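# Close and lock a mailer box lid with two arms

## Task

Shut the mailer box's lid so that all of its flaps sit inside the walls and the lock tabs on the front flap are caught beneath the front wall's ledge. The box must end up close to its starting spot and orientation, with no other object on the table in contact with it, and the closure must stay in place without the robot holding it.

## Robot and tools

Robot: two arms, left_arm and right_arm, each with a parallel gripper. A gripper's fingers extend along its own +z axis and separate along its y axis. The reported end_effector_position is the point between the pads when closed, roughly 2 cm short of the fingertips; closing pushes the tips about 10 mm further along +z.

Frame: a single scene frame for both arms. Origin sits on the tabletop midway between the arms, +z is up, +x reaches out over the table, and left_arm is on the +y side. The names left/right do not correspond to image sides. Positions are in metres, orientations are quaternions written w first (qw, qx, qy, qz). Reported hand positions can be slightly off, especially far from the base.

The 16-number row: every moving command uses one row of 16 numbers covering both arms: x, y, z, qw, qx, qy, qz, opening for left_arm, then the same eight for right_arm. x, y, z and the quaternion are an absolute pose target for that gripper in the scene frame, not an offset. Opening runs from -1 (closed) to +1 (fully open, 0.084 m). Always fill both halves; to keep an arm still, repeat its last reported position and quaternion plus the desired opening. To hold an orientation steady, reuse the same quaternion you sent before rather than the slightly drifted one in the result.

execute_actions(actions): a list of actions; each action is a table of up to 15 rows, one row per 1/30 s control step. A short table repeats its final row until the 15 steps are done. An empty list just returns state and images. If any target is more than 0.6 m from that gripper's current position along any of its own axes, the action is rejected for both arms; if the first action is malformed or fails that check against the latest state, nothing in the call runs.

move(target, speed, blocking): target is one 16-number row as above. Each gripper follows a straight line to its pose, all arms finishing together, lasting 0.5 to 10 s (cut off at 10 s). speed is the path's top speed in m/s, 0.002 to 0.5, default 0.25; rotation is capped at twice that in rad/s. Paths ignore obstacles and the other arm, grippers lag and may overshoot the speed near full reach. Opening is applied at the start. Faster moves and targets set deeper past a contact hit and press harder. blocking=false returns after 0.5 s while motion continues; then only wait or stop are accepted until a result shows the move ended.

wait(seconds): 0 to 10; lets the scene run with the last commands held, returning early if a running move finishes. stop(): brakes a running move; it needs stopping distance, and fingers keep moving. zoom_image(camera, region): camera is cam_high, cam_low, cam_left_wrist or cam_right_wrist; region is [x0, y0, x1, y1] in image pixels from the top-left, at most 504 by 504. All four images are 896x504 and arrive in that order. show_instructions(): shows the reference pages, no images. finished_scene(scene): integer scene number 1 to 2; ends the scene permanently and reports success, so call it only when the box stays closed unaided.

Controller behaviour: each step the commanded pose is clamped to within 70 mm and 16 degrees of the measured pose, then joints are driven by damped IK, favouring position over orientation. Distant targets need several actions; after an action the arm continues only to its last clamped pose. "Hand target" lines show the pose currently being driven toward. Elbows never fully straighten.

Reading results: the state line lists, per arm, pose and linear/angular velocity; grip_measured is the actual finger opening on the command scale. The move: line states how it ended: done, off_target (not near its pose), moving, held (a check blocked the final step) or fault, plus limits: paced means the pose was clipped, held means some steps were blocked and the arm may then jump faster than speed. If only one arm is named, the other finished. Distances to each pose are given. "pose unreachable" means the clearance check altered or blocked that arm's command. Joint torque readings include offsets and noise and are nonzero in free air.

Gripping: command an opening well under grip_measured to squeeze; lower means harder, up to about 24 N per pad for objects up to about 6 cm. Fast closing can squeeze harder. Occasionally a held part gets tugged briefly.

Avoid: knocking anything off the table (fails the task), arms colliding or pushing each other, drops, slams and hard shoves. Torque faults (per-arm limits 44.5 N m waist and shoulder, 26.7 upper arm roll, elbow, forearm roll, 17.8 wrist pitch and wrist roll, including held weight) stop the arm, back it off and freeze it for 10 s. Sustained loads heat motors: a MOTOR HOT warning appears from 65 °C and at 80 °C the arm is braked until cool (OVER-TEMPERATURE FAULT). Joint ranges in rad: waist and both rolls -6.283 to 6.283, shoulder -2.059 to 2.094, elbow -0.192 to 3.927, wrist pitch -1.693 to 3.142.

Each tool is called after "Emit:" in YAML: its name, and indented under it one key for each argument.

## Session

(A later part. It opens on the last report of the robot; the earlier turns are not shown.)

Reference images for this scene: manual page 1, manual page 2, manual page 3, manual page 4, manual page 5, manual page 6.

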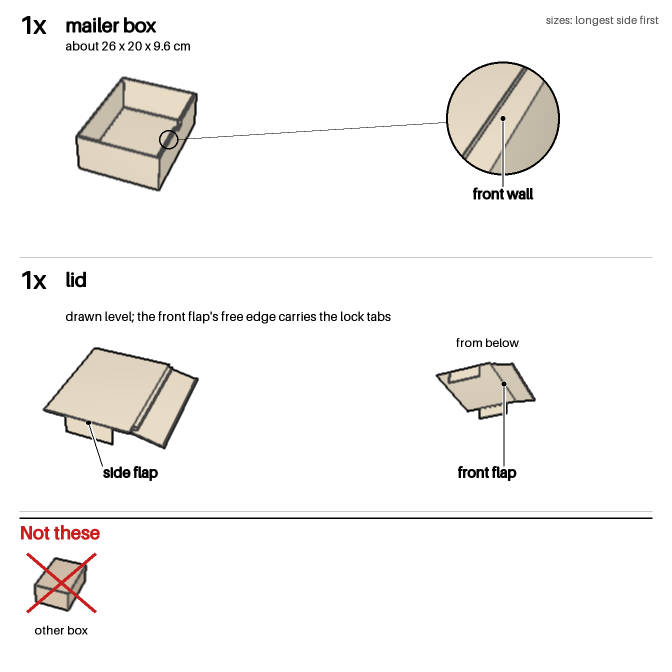

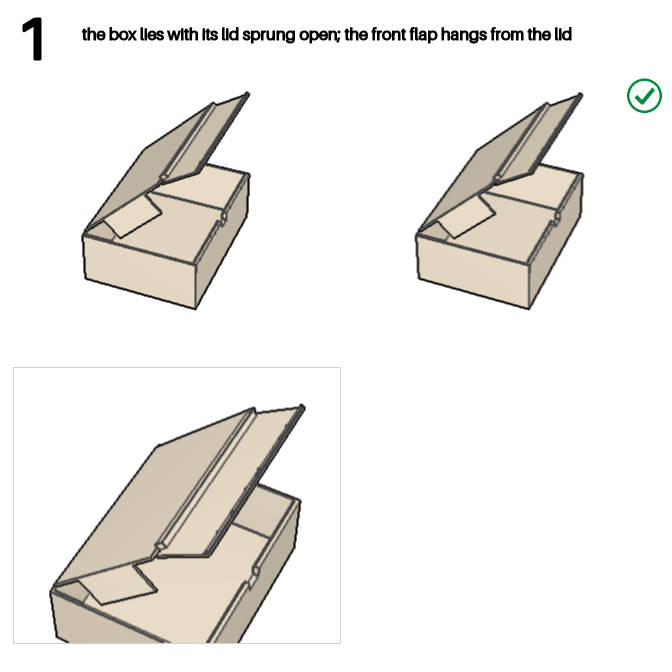

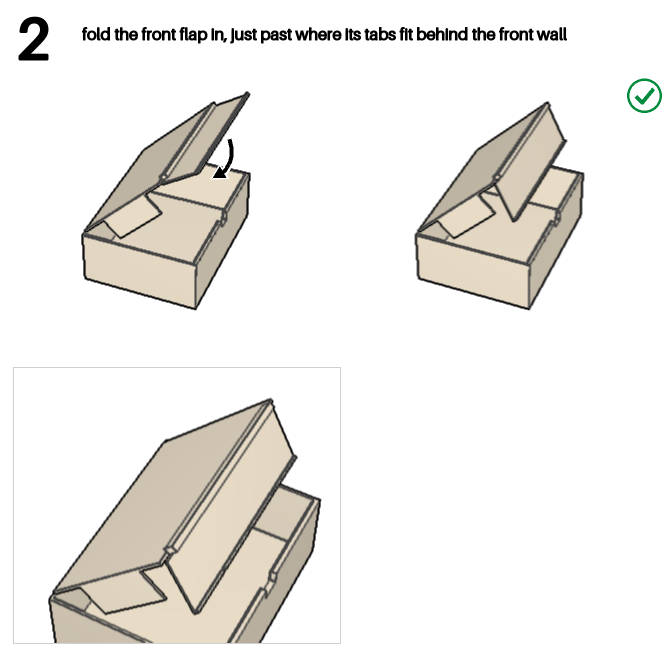

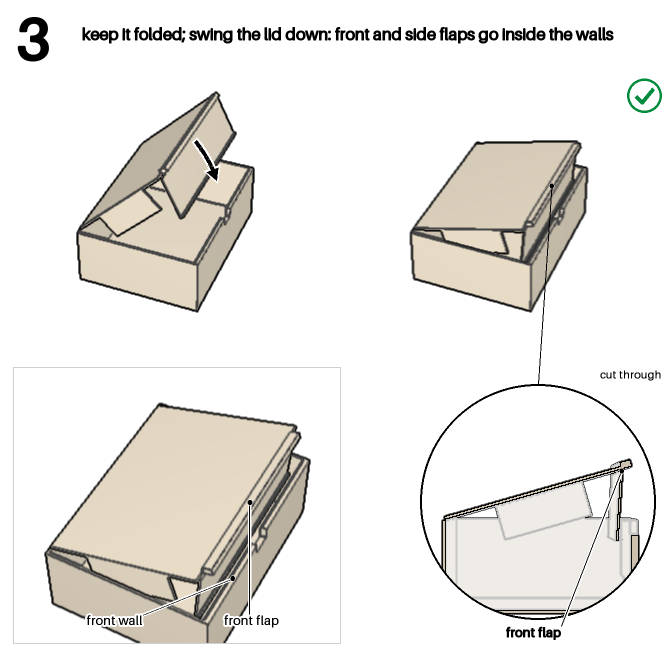

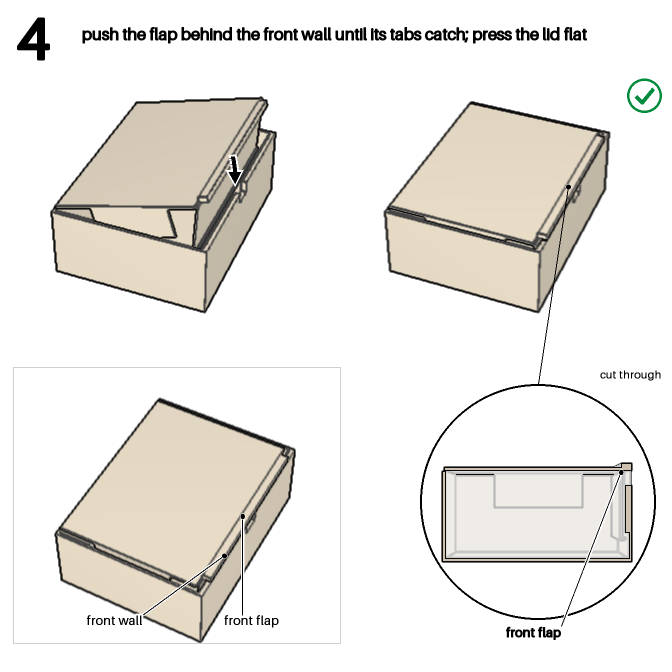

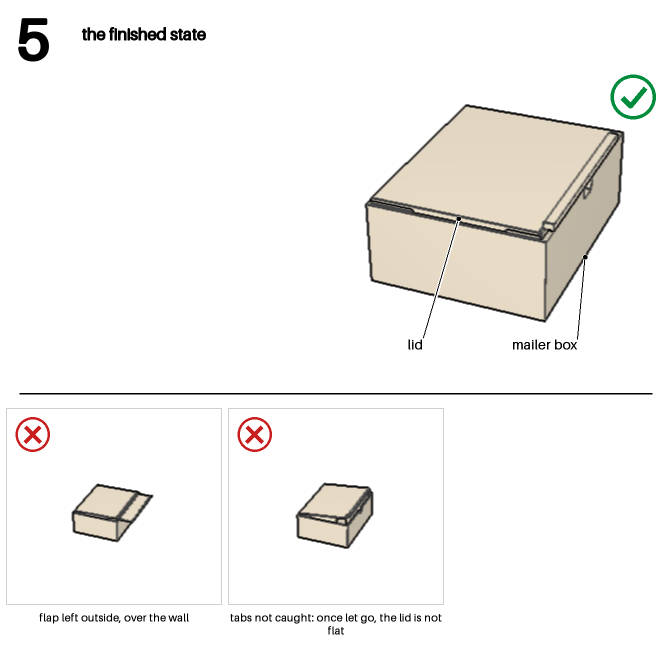

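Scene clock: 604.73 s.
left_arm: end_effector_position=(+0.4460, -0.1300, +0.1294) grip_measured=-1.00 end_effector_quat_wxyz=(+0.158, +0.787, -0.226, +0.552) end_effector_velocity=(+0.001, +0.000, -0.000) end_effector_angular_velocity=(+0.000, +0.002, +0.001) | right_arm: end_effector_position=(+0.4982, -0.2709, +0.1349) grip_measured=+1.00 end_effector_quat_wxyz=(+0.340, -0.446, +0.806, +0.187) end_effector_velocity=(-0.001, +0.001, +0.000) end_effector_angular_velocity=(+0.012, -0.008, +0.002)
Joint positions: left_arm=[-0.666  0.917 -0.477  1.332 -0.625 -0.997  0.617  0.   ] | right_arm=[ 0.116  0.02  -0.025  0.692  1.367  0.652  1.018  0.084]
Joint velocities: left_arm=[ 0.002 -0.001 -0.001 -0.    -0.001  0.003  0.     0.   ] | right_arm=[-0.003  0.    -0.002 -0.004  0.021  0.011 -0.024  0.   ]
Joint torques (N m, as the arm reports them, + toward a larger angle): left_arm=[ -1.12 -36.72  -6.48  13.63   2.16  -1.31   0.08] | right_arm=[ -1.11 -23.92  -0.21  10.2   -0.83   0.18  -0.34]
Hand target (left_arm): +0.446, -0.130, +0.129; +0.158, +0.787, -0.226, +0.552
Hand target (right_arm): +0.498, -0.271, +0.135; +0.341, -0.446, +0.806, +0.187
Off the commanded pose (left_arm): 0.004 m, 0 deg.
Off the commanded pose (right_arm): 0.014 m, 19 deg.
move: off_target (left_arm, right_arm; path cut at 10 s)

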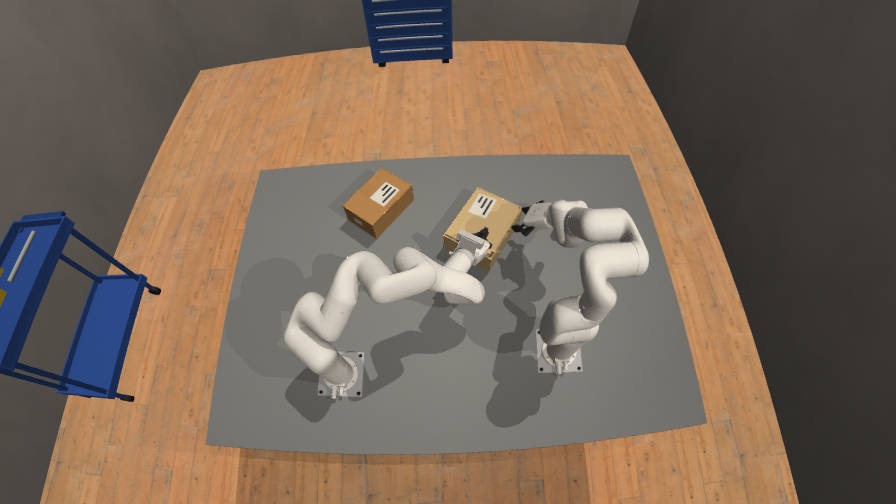

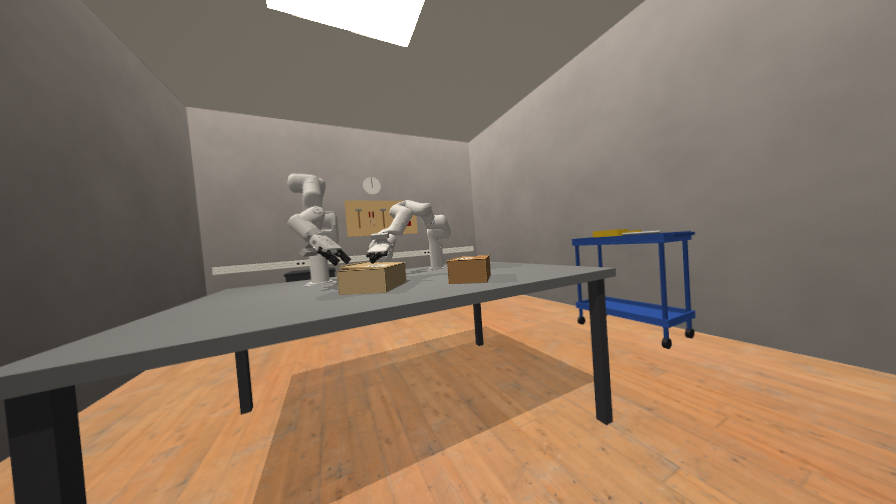

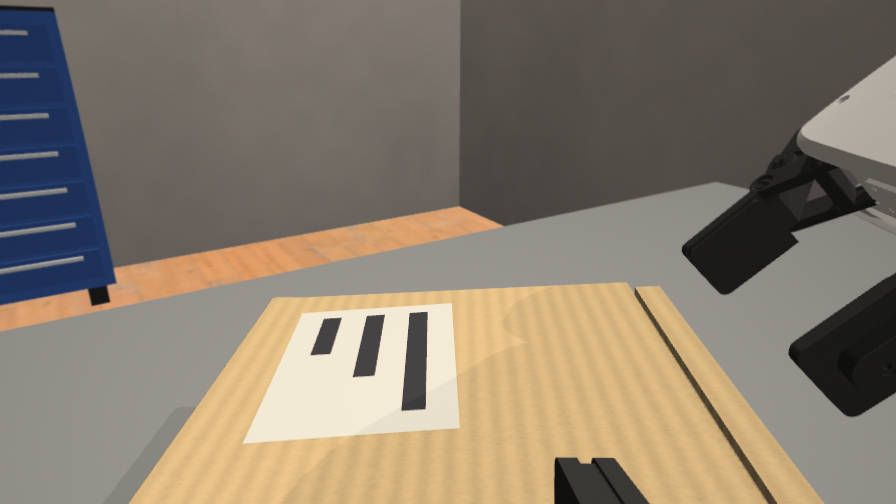

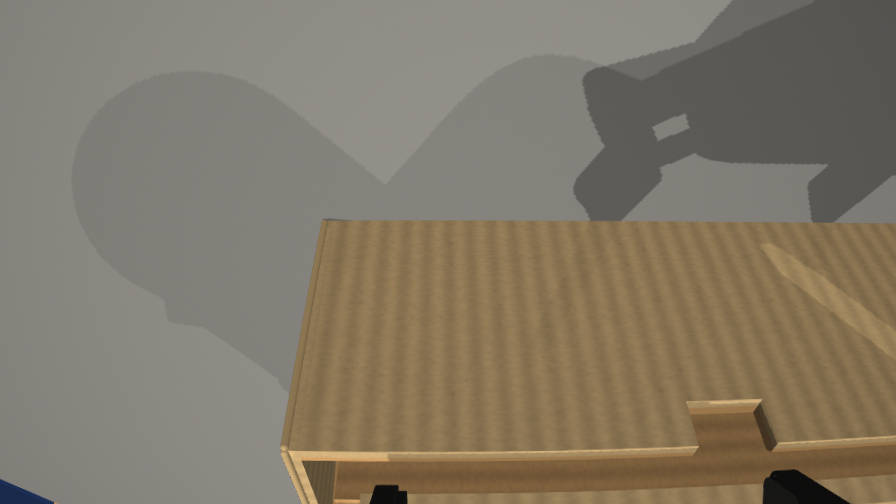

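Emit:
move:
  target: [0.446,-0.130,0.145,0.158,0.787,-0.226,0.552,-1,0.468,-0.264,0.140,-0.470,0.408,-0.737,-0.260,1]
  speed: 0.1

Emit:
zoom_image:
  camera: "cam_right_wrist"
  region: [180,250,684,504]

Scene clock: 618.87 s.
left_arm: end_effector_position=(+0.4460, -0.1300, +0.1449) grip_measured=-1.00 end_effector_quat_wxyz=(+0.158, +0.787, -0.226, +0.552) end_effector_velocity=(+0.000, +0.000, +0.001) end_effector_angular_velocity=(-0.000, -0.000, -0.000) | right_arm: end_effector_position=(+0.4683, -0.2639, +0.1402) grip_measured=+1.00 end_effector_quat_wxyz=(+0.470, -0.408, +0.738, +0.260) end_effector_velocity=(-0.000, +0.000, +0.000) end_effector_angular_velocity=(+0.011, -0.007, -0.001)
Joint positions: left_arm=[-0.663  0.877 -0.484  1.319 -0.653 -0.978  0.635  0.   ] | right_arm=[ 0.037  0.014 -0.1    0.548  1.71   0.979  0.589  0.084]
Joint velocities: left_arm=[ 0.    -0.001 -0.    -0.    -0.     0.     0.001  0.   ] | right_arm=[-0.003  0.003 -0.002 -0.003  0.009  0.014 -0.013 -0.   ]
Joint torques (N m, as the arm reports them, + toward a larger angle): left_arm=[ -0.95 -36.3   -6.47  14.     2.1   -1.21   0.16] | right_arm=[ -1.12 -21.45  -0.25   9.13  -0.38   1.01  -0.46]
Hand target (left_arm): +0.446, -0.130, +0.145; +0.158, +0.787, -0.226, +0.552
Hand target (right_arm): +0.468, -0.264, +0.140; +0.471, -0.408, +0.738, +0.260
Off the commanded pose (left_arm): 0.000 m, 0 deg.
Off the commanded pose (right_arm): 0.000 m, 0 deg.
move: done

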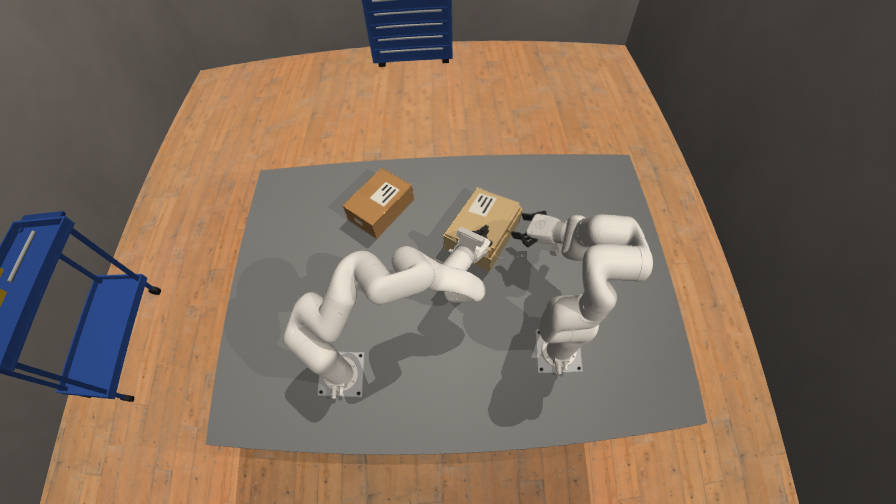

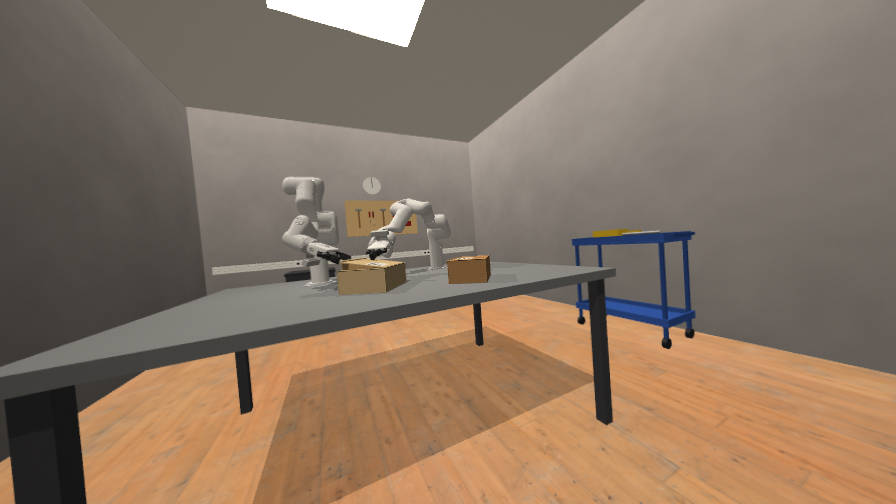

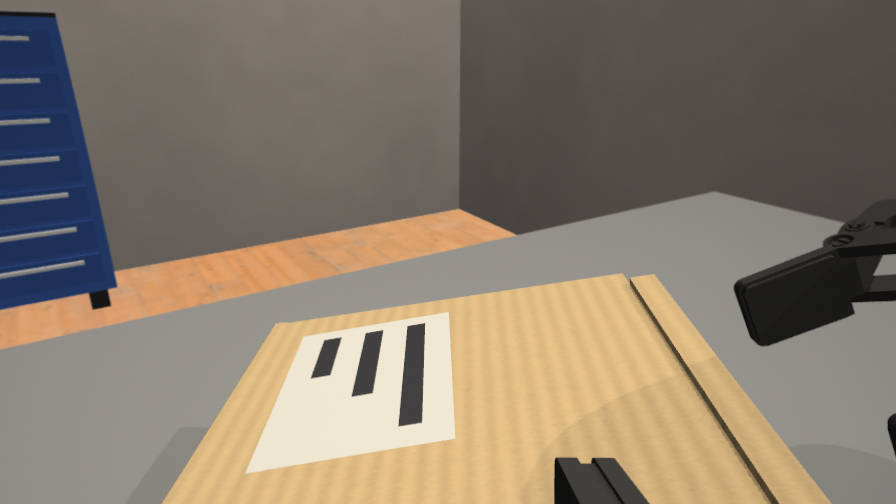

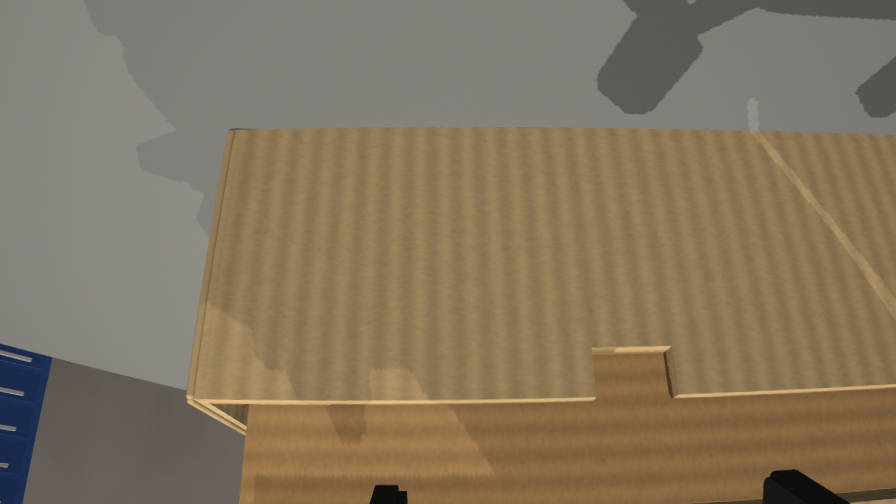

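Region (180, 250, 684, 504) of cam_right_wrist's 896x504 image, scaled by 1.000; it fills the top 254 rows of this view, and the rest is white.

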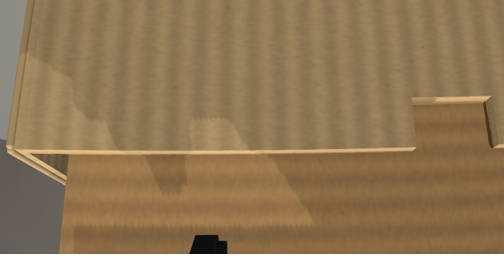

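Emit:
move:
  target: [0.457,-0.112,0.208,0.158,0.787,-0.226,0.552,-1,0.462,-0.275,0.165,-0.470,0.408,-0.737,-0.260,1]
  speed: 0.04

Emit:
zoom_image:
  camera: "cam_low"
  region: [280,200,460,300]

Scene clock: 638.43 s.
left_arm: end_effector_position=(+0.4571, -0.1122, +0.2075) grip_measured=-1.00 end_effector_quat_wxyz=(+0.158, +0.787, -0.226, +0.552) end_effector_velocity=(-0.000, +0.000, +0.002) end_effector_angular_velocity=(+0.001, +0.002, -0.002) | right_arm: end_effector_position=(+0.4620, -0.2749, +0.1649) grip_measured=+1.00 end_effector_quat_wxyz=(+0.470, -0.408, +0.738, +0.260) end_effector_velocity=(-0.000, +0.000, +0.001) end_effector_angular_velocity=(-0.000, -0.001, +0.002)
Joint positions: left_arm=[-0.607  0.697 -0.505  1.244 -0.726 -0.879  0.686  0.   ] | right_arm=[ 0.018 -0.078 -0.118  0.525  1.626  0.985  0.673  0.084]
Joint velocities: left_arm=[ 0.001 -0.006 -0.    -0.002 -0.004  0.006  0.003  0.   ] | right_arm=[-0.    -0.003  0.     0.    -0.004  0.001  0.003 -0.   ]
Joint torques (N m, as the arm reports them, + toward a larger angle): left_arm=[ -0.94 -34.24  -5.63  15.38   2.43  -1.36   0.07] | right_arm=[ -1.41 -19.47   0.08   9.54  -0.18   0.92  -0.36]
Hand target (left_arm): +0.457, -0.112, +0.208; +0.158, +0.787, -0.226, +0.552
Hand target (right_arm): +0.462, -0.275, +0.165; +0.471, -0.408, +0.738, +0.260
Off the commanded pose (left_arm): 0.001 m, 0 deg.
Off the commanded pose (right_arm): 0.000 m, 0 deg.
move: done

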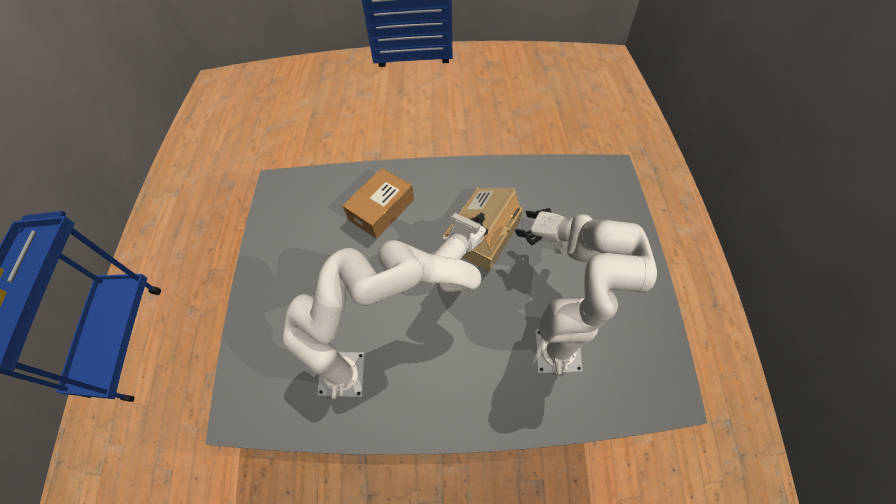

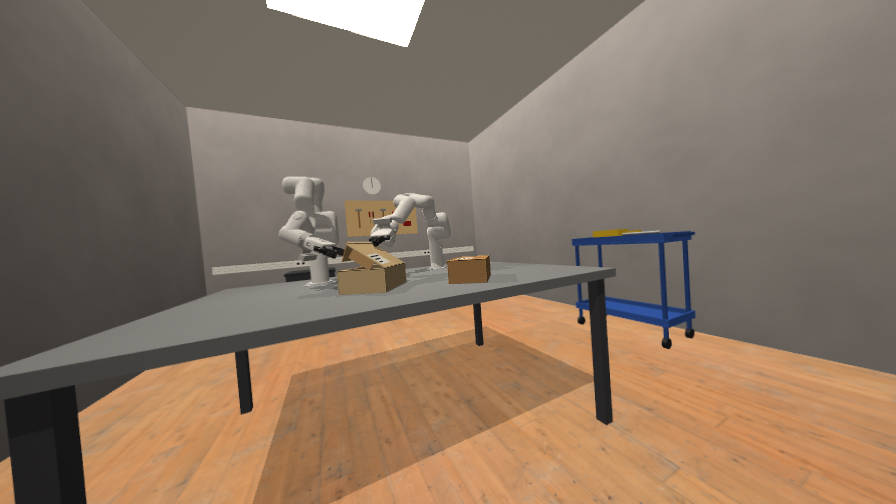

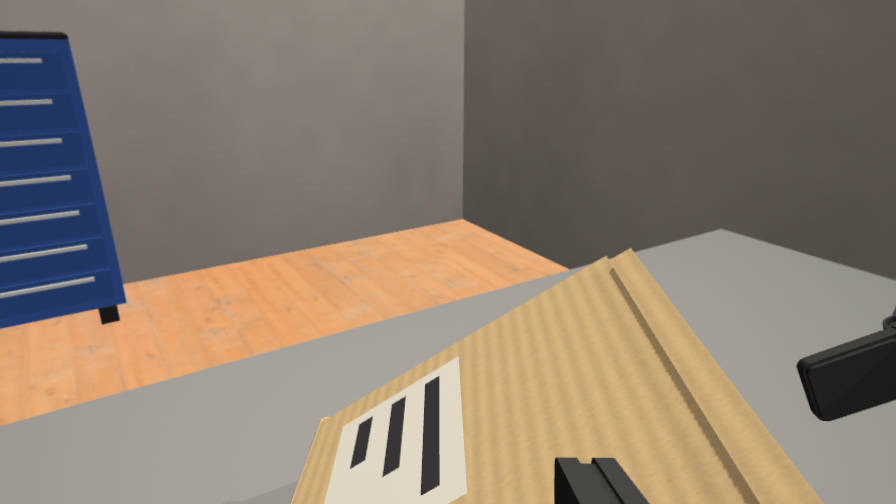

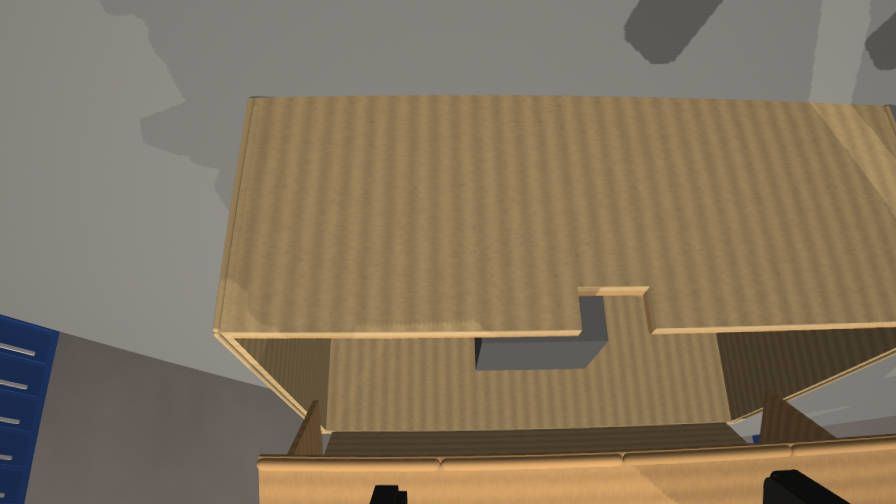

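Region (280, 200, 460, 300) of cam_low's 896x504 image, scaled by 2.800, with more detail than that image has.

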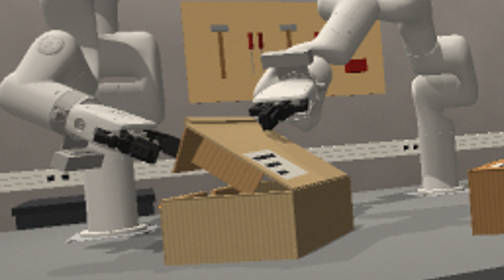

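Emit:
move:
  target: [0.457,-0.112,0.208,0.158,0.787,-0.226,0.552,-1,0.519,-0.304,0.130,-0.470,0.408,-0.737,-0.260,1]
  speed: 0.1

Emit:
move:
  target: [0.457,-0.112,0.208,0.158,0.787,-0.226,0.552,-1,0.544,-0.265,0.130,-0.470,0.408,-0.737,-0.260,1]
  speed: 0.03

Emit:
move:
  target: [0.457,-0.112,0.208,0.158,0.787,-0.226,0.552,-1,0.533,-0.283,0.175,-0.470,0.408,-0.737,-0.260,1]
  speed: 0.03

Scene clock: 651.63 s.
left_arm: end_effector_position=(+0.4570, -0.1120, +0.2080) grip_measured=-1.00 end_effector_quat_wxyz=(+0.158, +0.787, -0.226, +0.552) end_effector_velocity=(+0.000, +0.000, -0.001) end_effector_angular_velocity=(+0.001, +0.000, +0.001) | right_arm: end_effector_position=(+0.5187, -0.3040, +0.1304) grip_measured=+1.00 end_effector_quat_wxyz=(+0.471, -0.408, +0.738, +0.260) end_effector_velocity=(+0.002, -0.001, -0.001) end_effector_angular_velocity=(-0.001, +0.000, +0.001)
Joint positions: left_arm=[-0.607  0.695 -0.506  1.243 -0.726 -0.879  0.686  0.   ] | right_arm=[-0.015  0.195 -0.148  0.742  1.627  1.052  0.613  0.084]
Joint velocities: left_arm=[ 0.001  0.001 -0.    -0.     0.    -0.001  0.     0.   ] | right_arm=[-0.001  0.009  0.     0.009 -0.001  0.001 -0.001  0.   ]
Joint torques (N m, as the arm reports them, + toward a larger angle): left_arm=[ -1.09 -34.04  -5.66  15.53   2.2   -1.51   0.03] | right_arm=[ -1.21 -27.09  -0.91   9.13  -0.18   1.18  -0.42]
Hand target (left_arm): +0.457, -0.112, +0.208; +0.158, +0.787, -0.226, +0.552
Hand target (right_arm): +0.519, -0.304, +0.130; +0.470, -0.408, +0.738, +0.260
Off the commanded pose (left_arm): 0.000 m, 0 deg.
Off the commanded pose (right_arm): 0.000 m, 0 deg.
move: done

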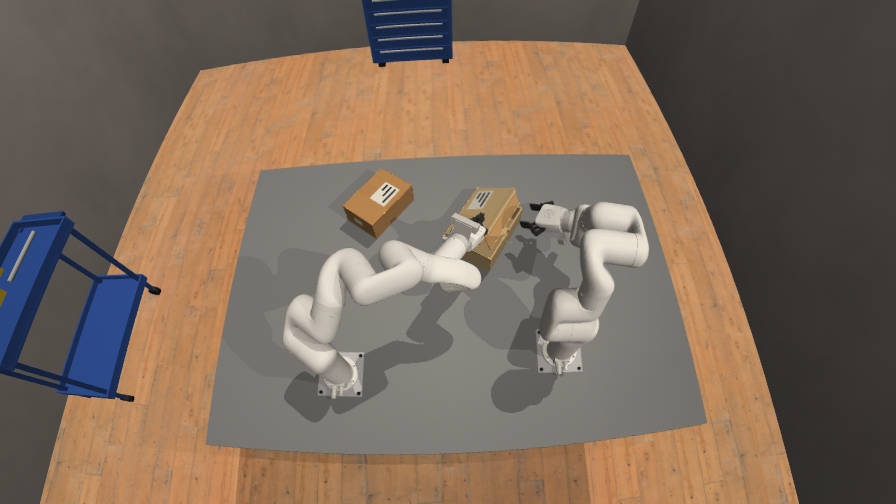

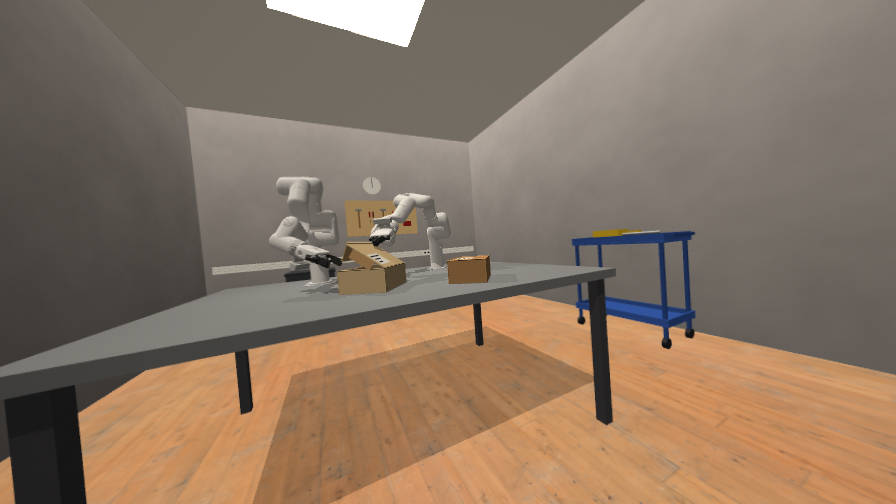

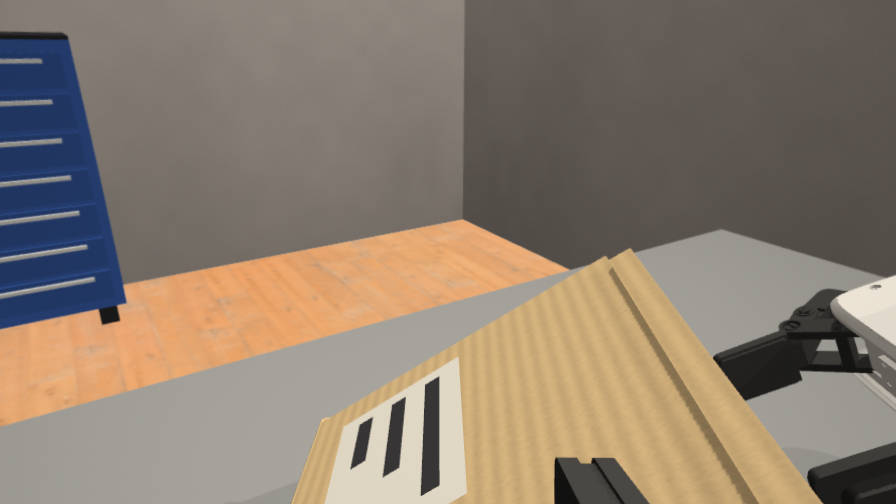

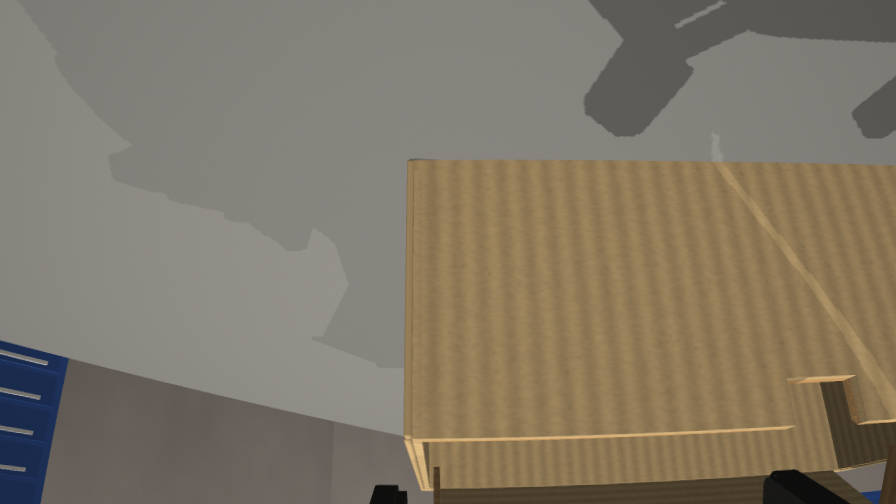

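Scene clock: 653.50 s.
left_arm: end_effector_position=(+0.4570, -0.1120, +0.2080) grip_measured=-1.00 end_effector_quat_wxyz=(+0.158, +0.787, -0.226, +0.552) end_effector_velocity=(+0.000, +0.000, +0.000) end_effector_angular_velocity=(-0.000, -0.002, +0.001) | right_arm: end_effector_position=(+0.5439, -0.2655, +0.1299) grip_measured=+1.00 end_effector_quat_wxyz=(+0.470, -0.408, +0.738, +0.260) end_effector_velocity=(+0.002, +0.000, -0.000) end_effector_angular_velocity=(-0.001, -0.001, -0.003)
Joint positions: left_arm=[-0.607  0.695 -0.506  1.243 -0.726 -0.879  0.686  0.   ] | right_arm=[ 0.047  0.242 -0.092  0.808  1.714  0.982  0.631  0.084]
Joint velocities: left_arm=[ 0.    -0.     0.    -0.     0.    -0.002  0.     0.   ] | right_arm=[ 0.003  0.003  0.     0.004  0.005 -0.004  0.     0.   ]
Joint torques (N m, as the arm reports them, + toward a larger angle): left_arm=[ -1.07 -34.42  -5.57  15.44   2.25  -1.24   0.11] | right_arm=[ -1.41 -29.03  -0.58   9.28  -0.23   1.09  -0.33]
Hand target (left_arm): +0.457, -0.112, +0.208; +0.158, +0.787, -0.226, +0.552
Hand target (right_arm): +0.544, -0.265, +0.130; +0.470, -0.408, +0.738, +0.260
Off the commanded pose (left_arm): 0.000 m, 0 deg.
Off the commanded pose (right_arm): 0.000 m, 0 deg.
move: done

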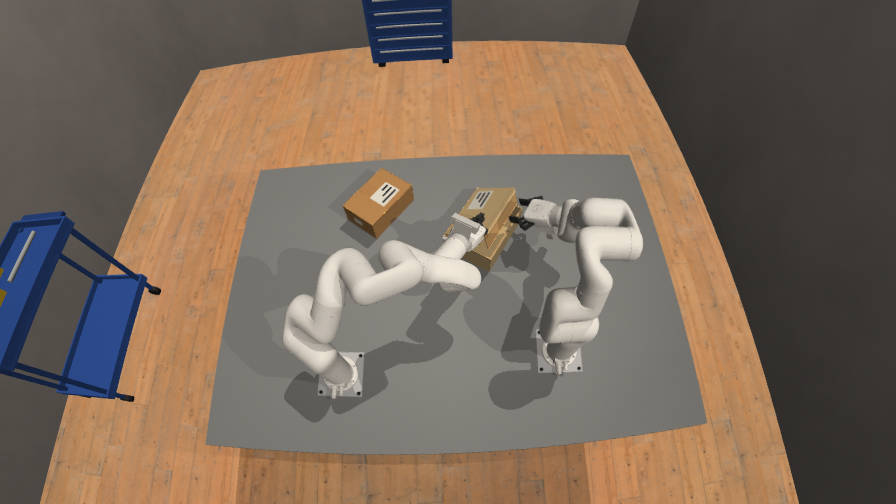

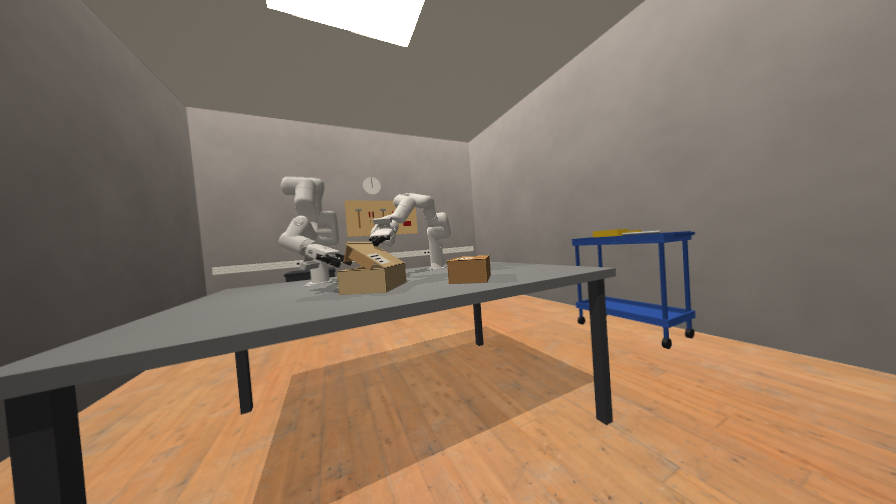

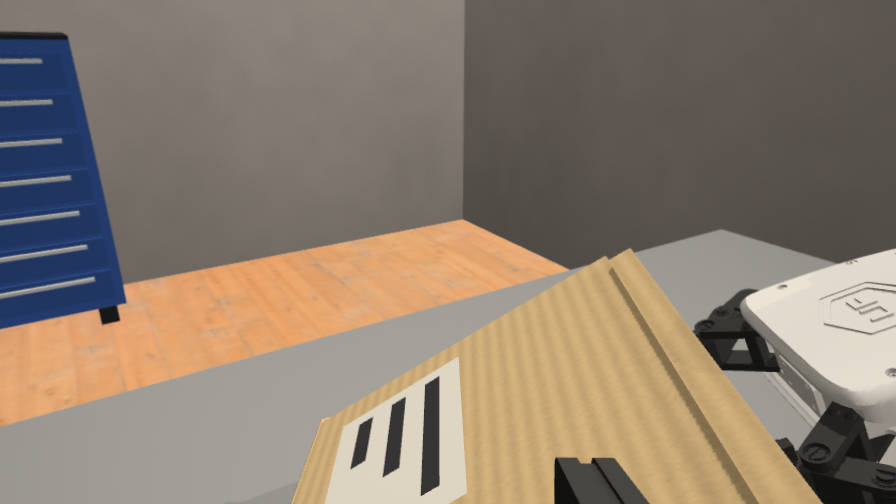

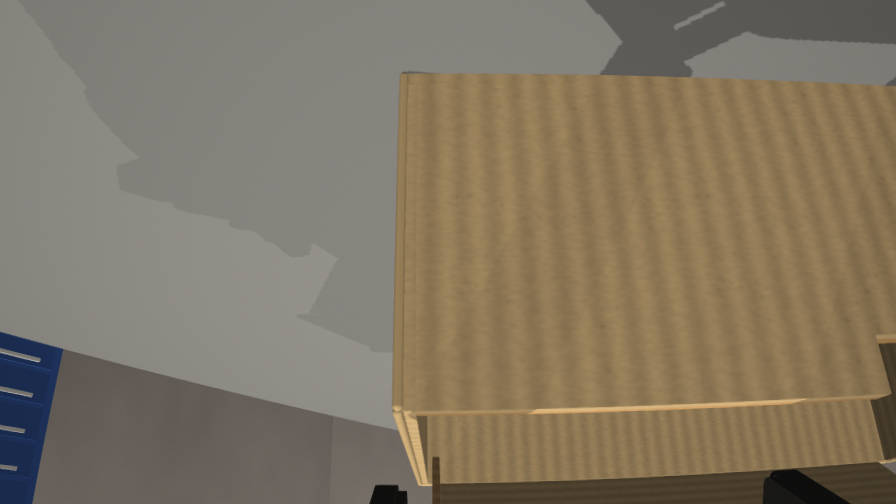

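Scene clock: 655.47 s.
left_arm: end_effector_position=(+0.4570, -0.1120, +0.2080) grip_measured=-1.00 end_effector_quat_wxyz=(+0.158, +0.787, -0.226, +0.552) end_effector_velocity=(+0.000, +0.000, +0.001) end_effector_angular_velocity=(-0.001, -0.003, +0.001) | right_arm: end_effector_position=(+0.5330, -0.2828, +0.1747) grip_measured=+1.00 end_effector_quat_wxyz=(+0.471, -0.408, +0.738, +0.260) end_effector_velocity=(-0.001, -0.001, +0.001) end_effector_angular_velocity=(+0.001, +0.002, -0.003)
Joint positions: left_arm=[-0.607  0.695 -0.506  1.243 -0.726 -0.879  0.686  0.   ] | right_arm=[ 0.025  0.103 -0.119  0.767  1.603  0.996  0.748  0.084]
Joint velocities: left_arm=[-0.    -0.     0.    -0.     0.    -0.003  0.     0.   ] | right_arm=[-0.001 -0.006 -0.001 -0.003 -0.004 -0.001  0.007  0.   ]
Joint torques (N m, as the arm reports them, + toward a larger angle): left_arm=[ -1.19 -34.23  -5.68  15.56   2.33  -1.36   0.19] | right_arm=[ -1.38 -25.79  -0.56  10.05  -0.12   0.88  -0.5 ]
Hand target (left_arm): +0.457, -0.112, +0.208; +0.158, +0.787, -0.226, +0.552
Hand target (right_arm): +0.533, -0.283, +0.175; +0.471, -0.408, +0.738, +0.260
Off the commanded pose (left_arm): 0.000 m, 0 deg.
Off the commanded pose (right_arm): 0.000 m, 0 deg.
move: done

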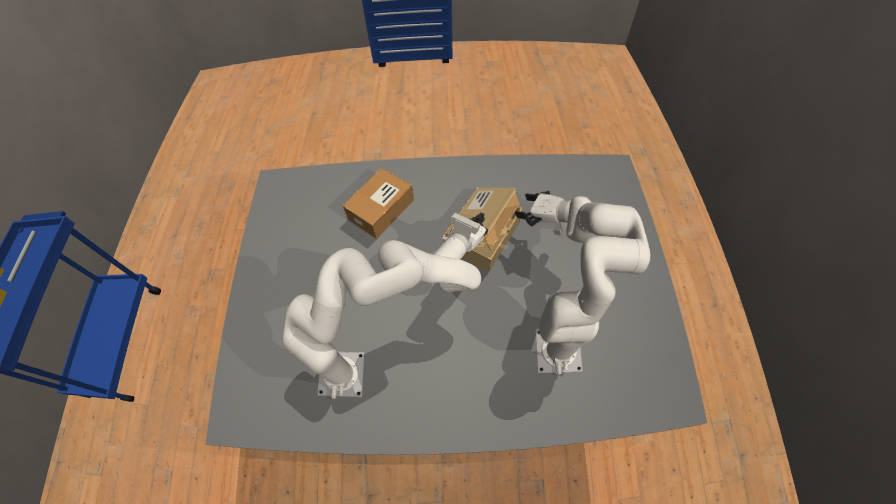

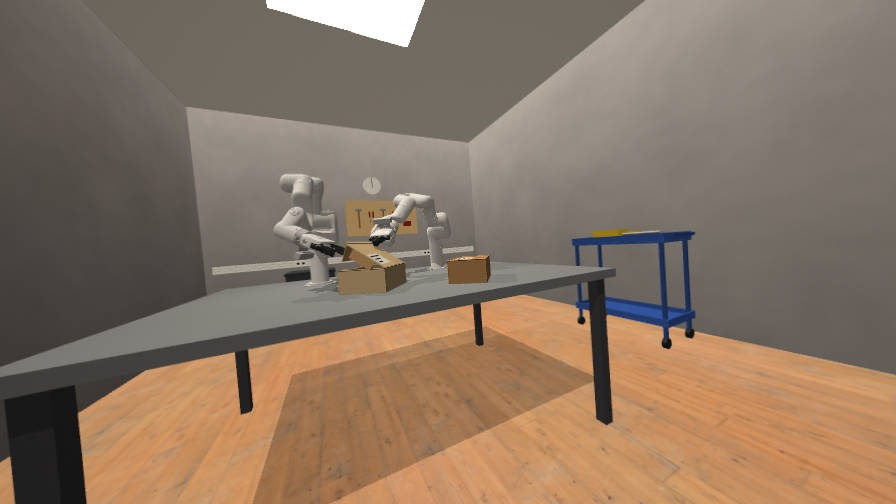

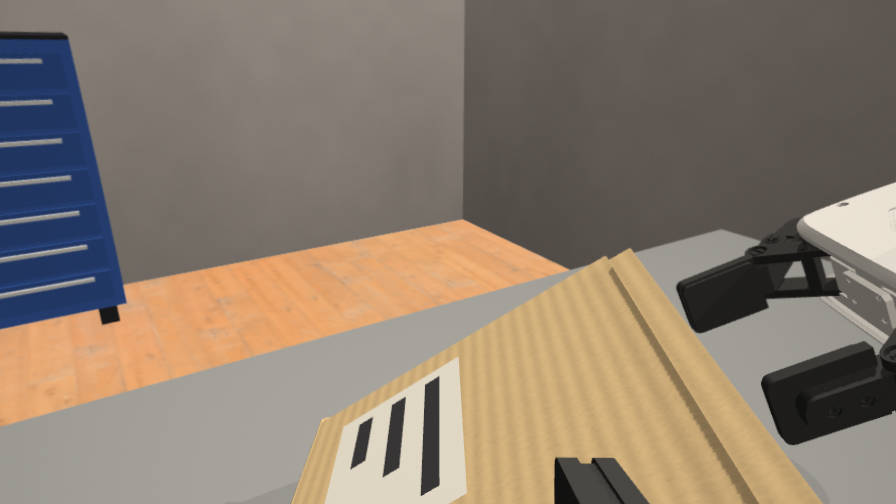

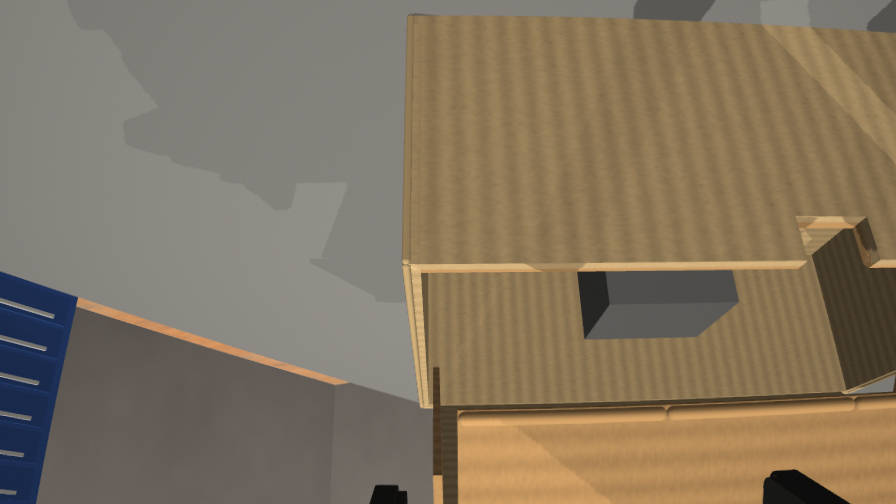

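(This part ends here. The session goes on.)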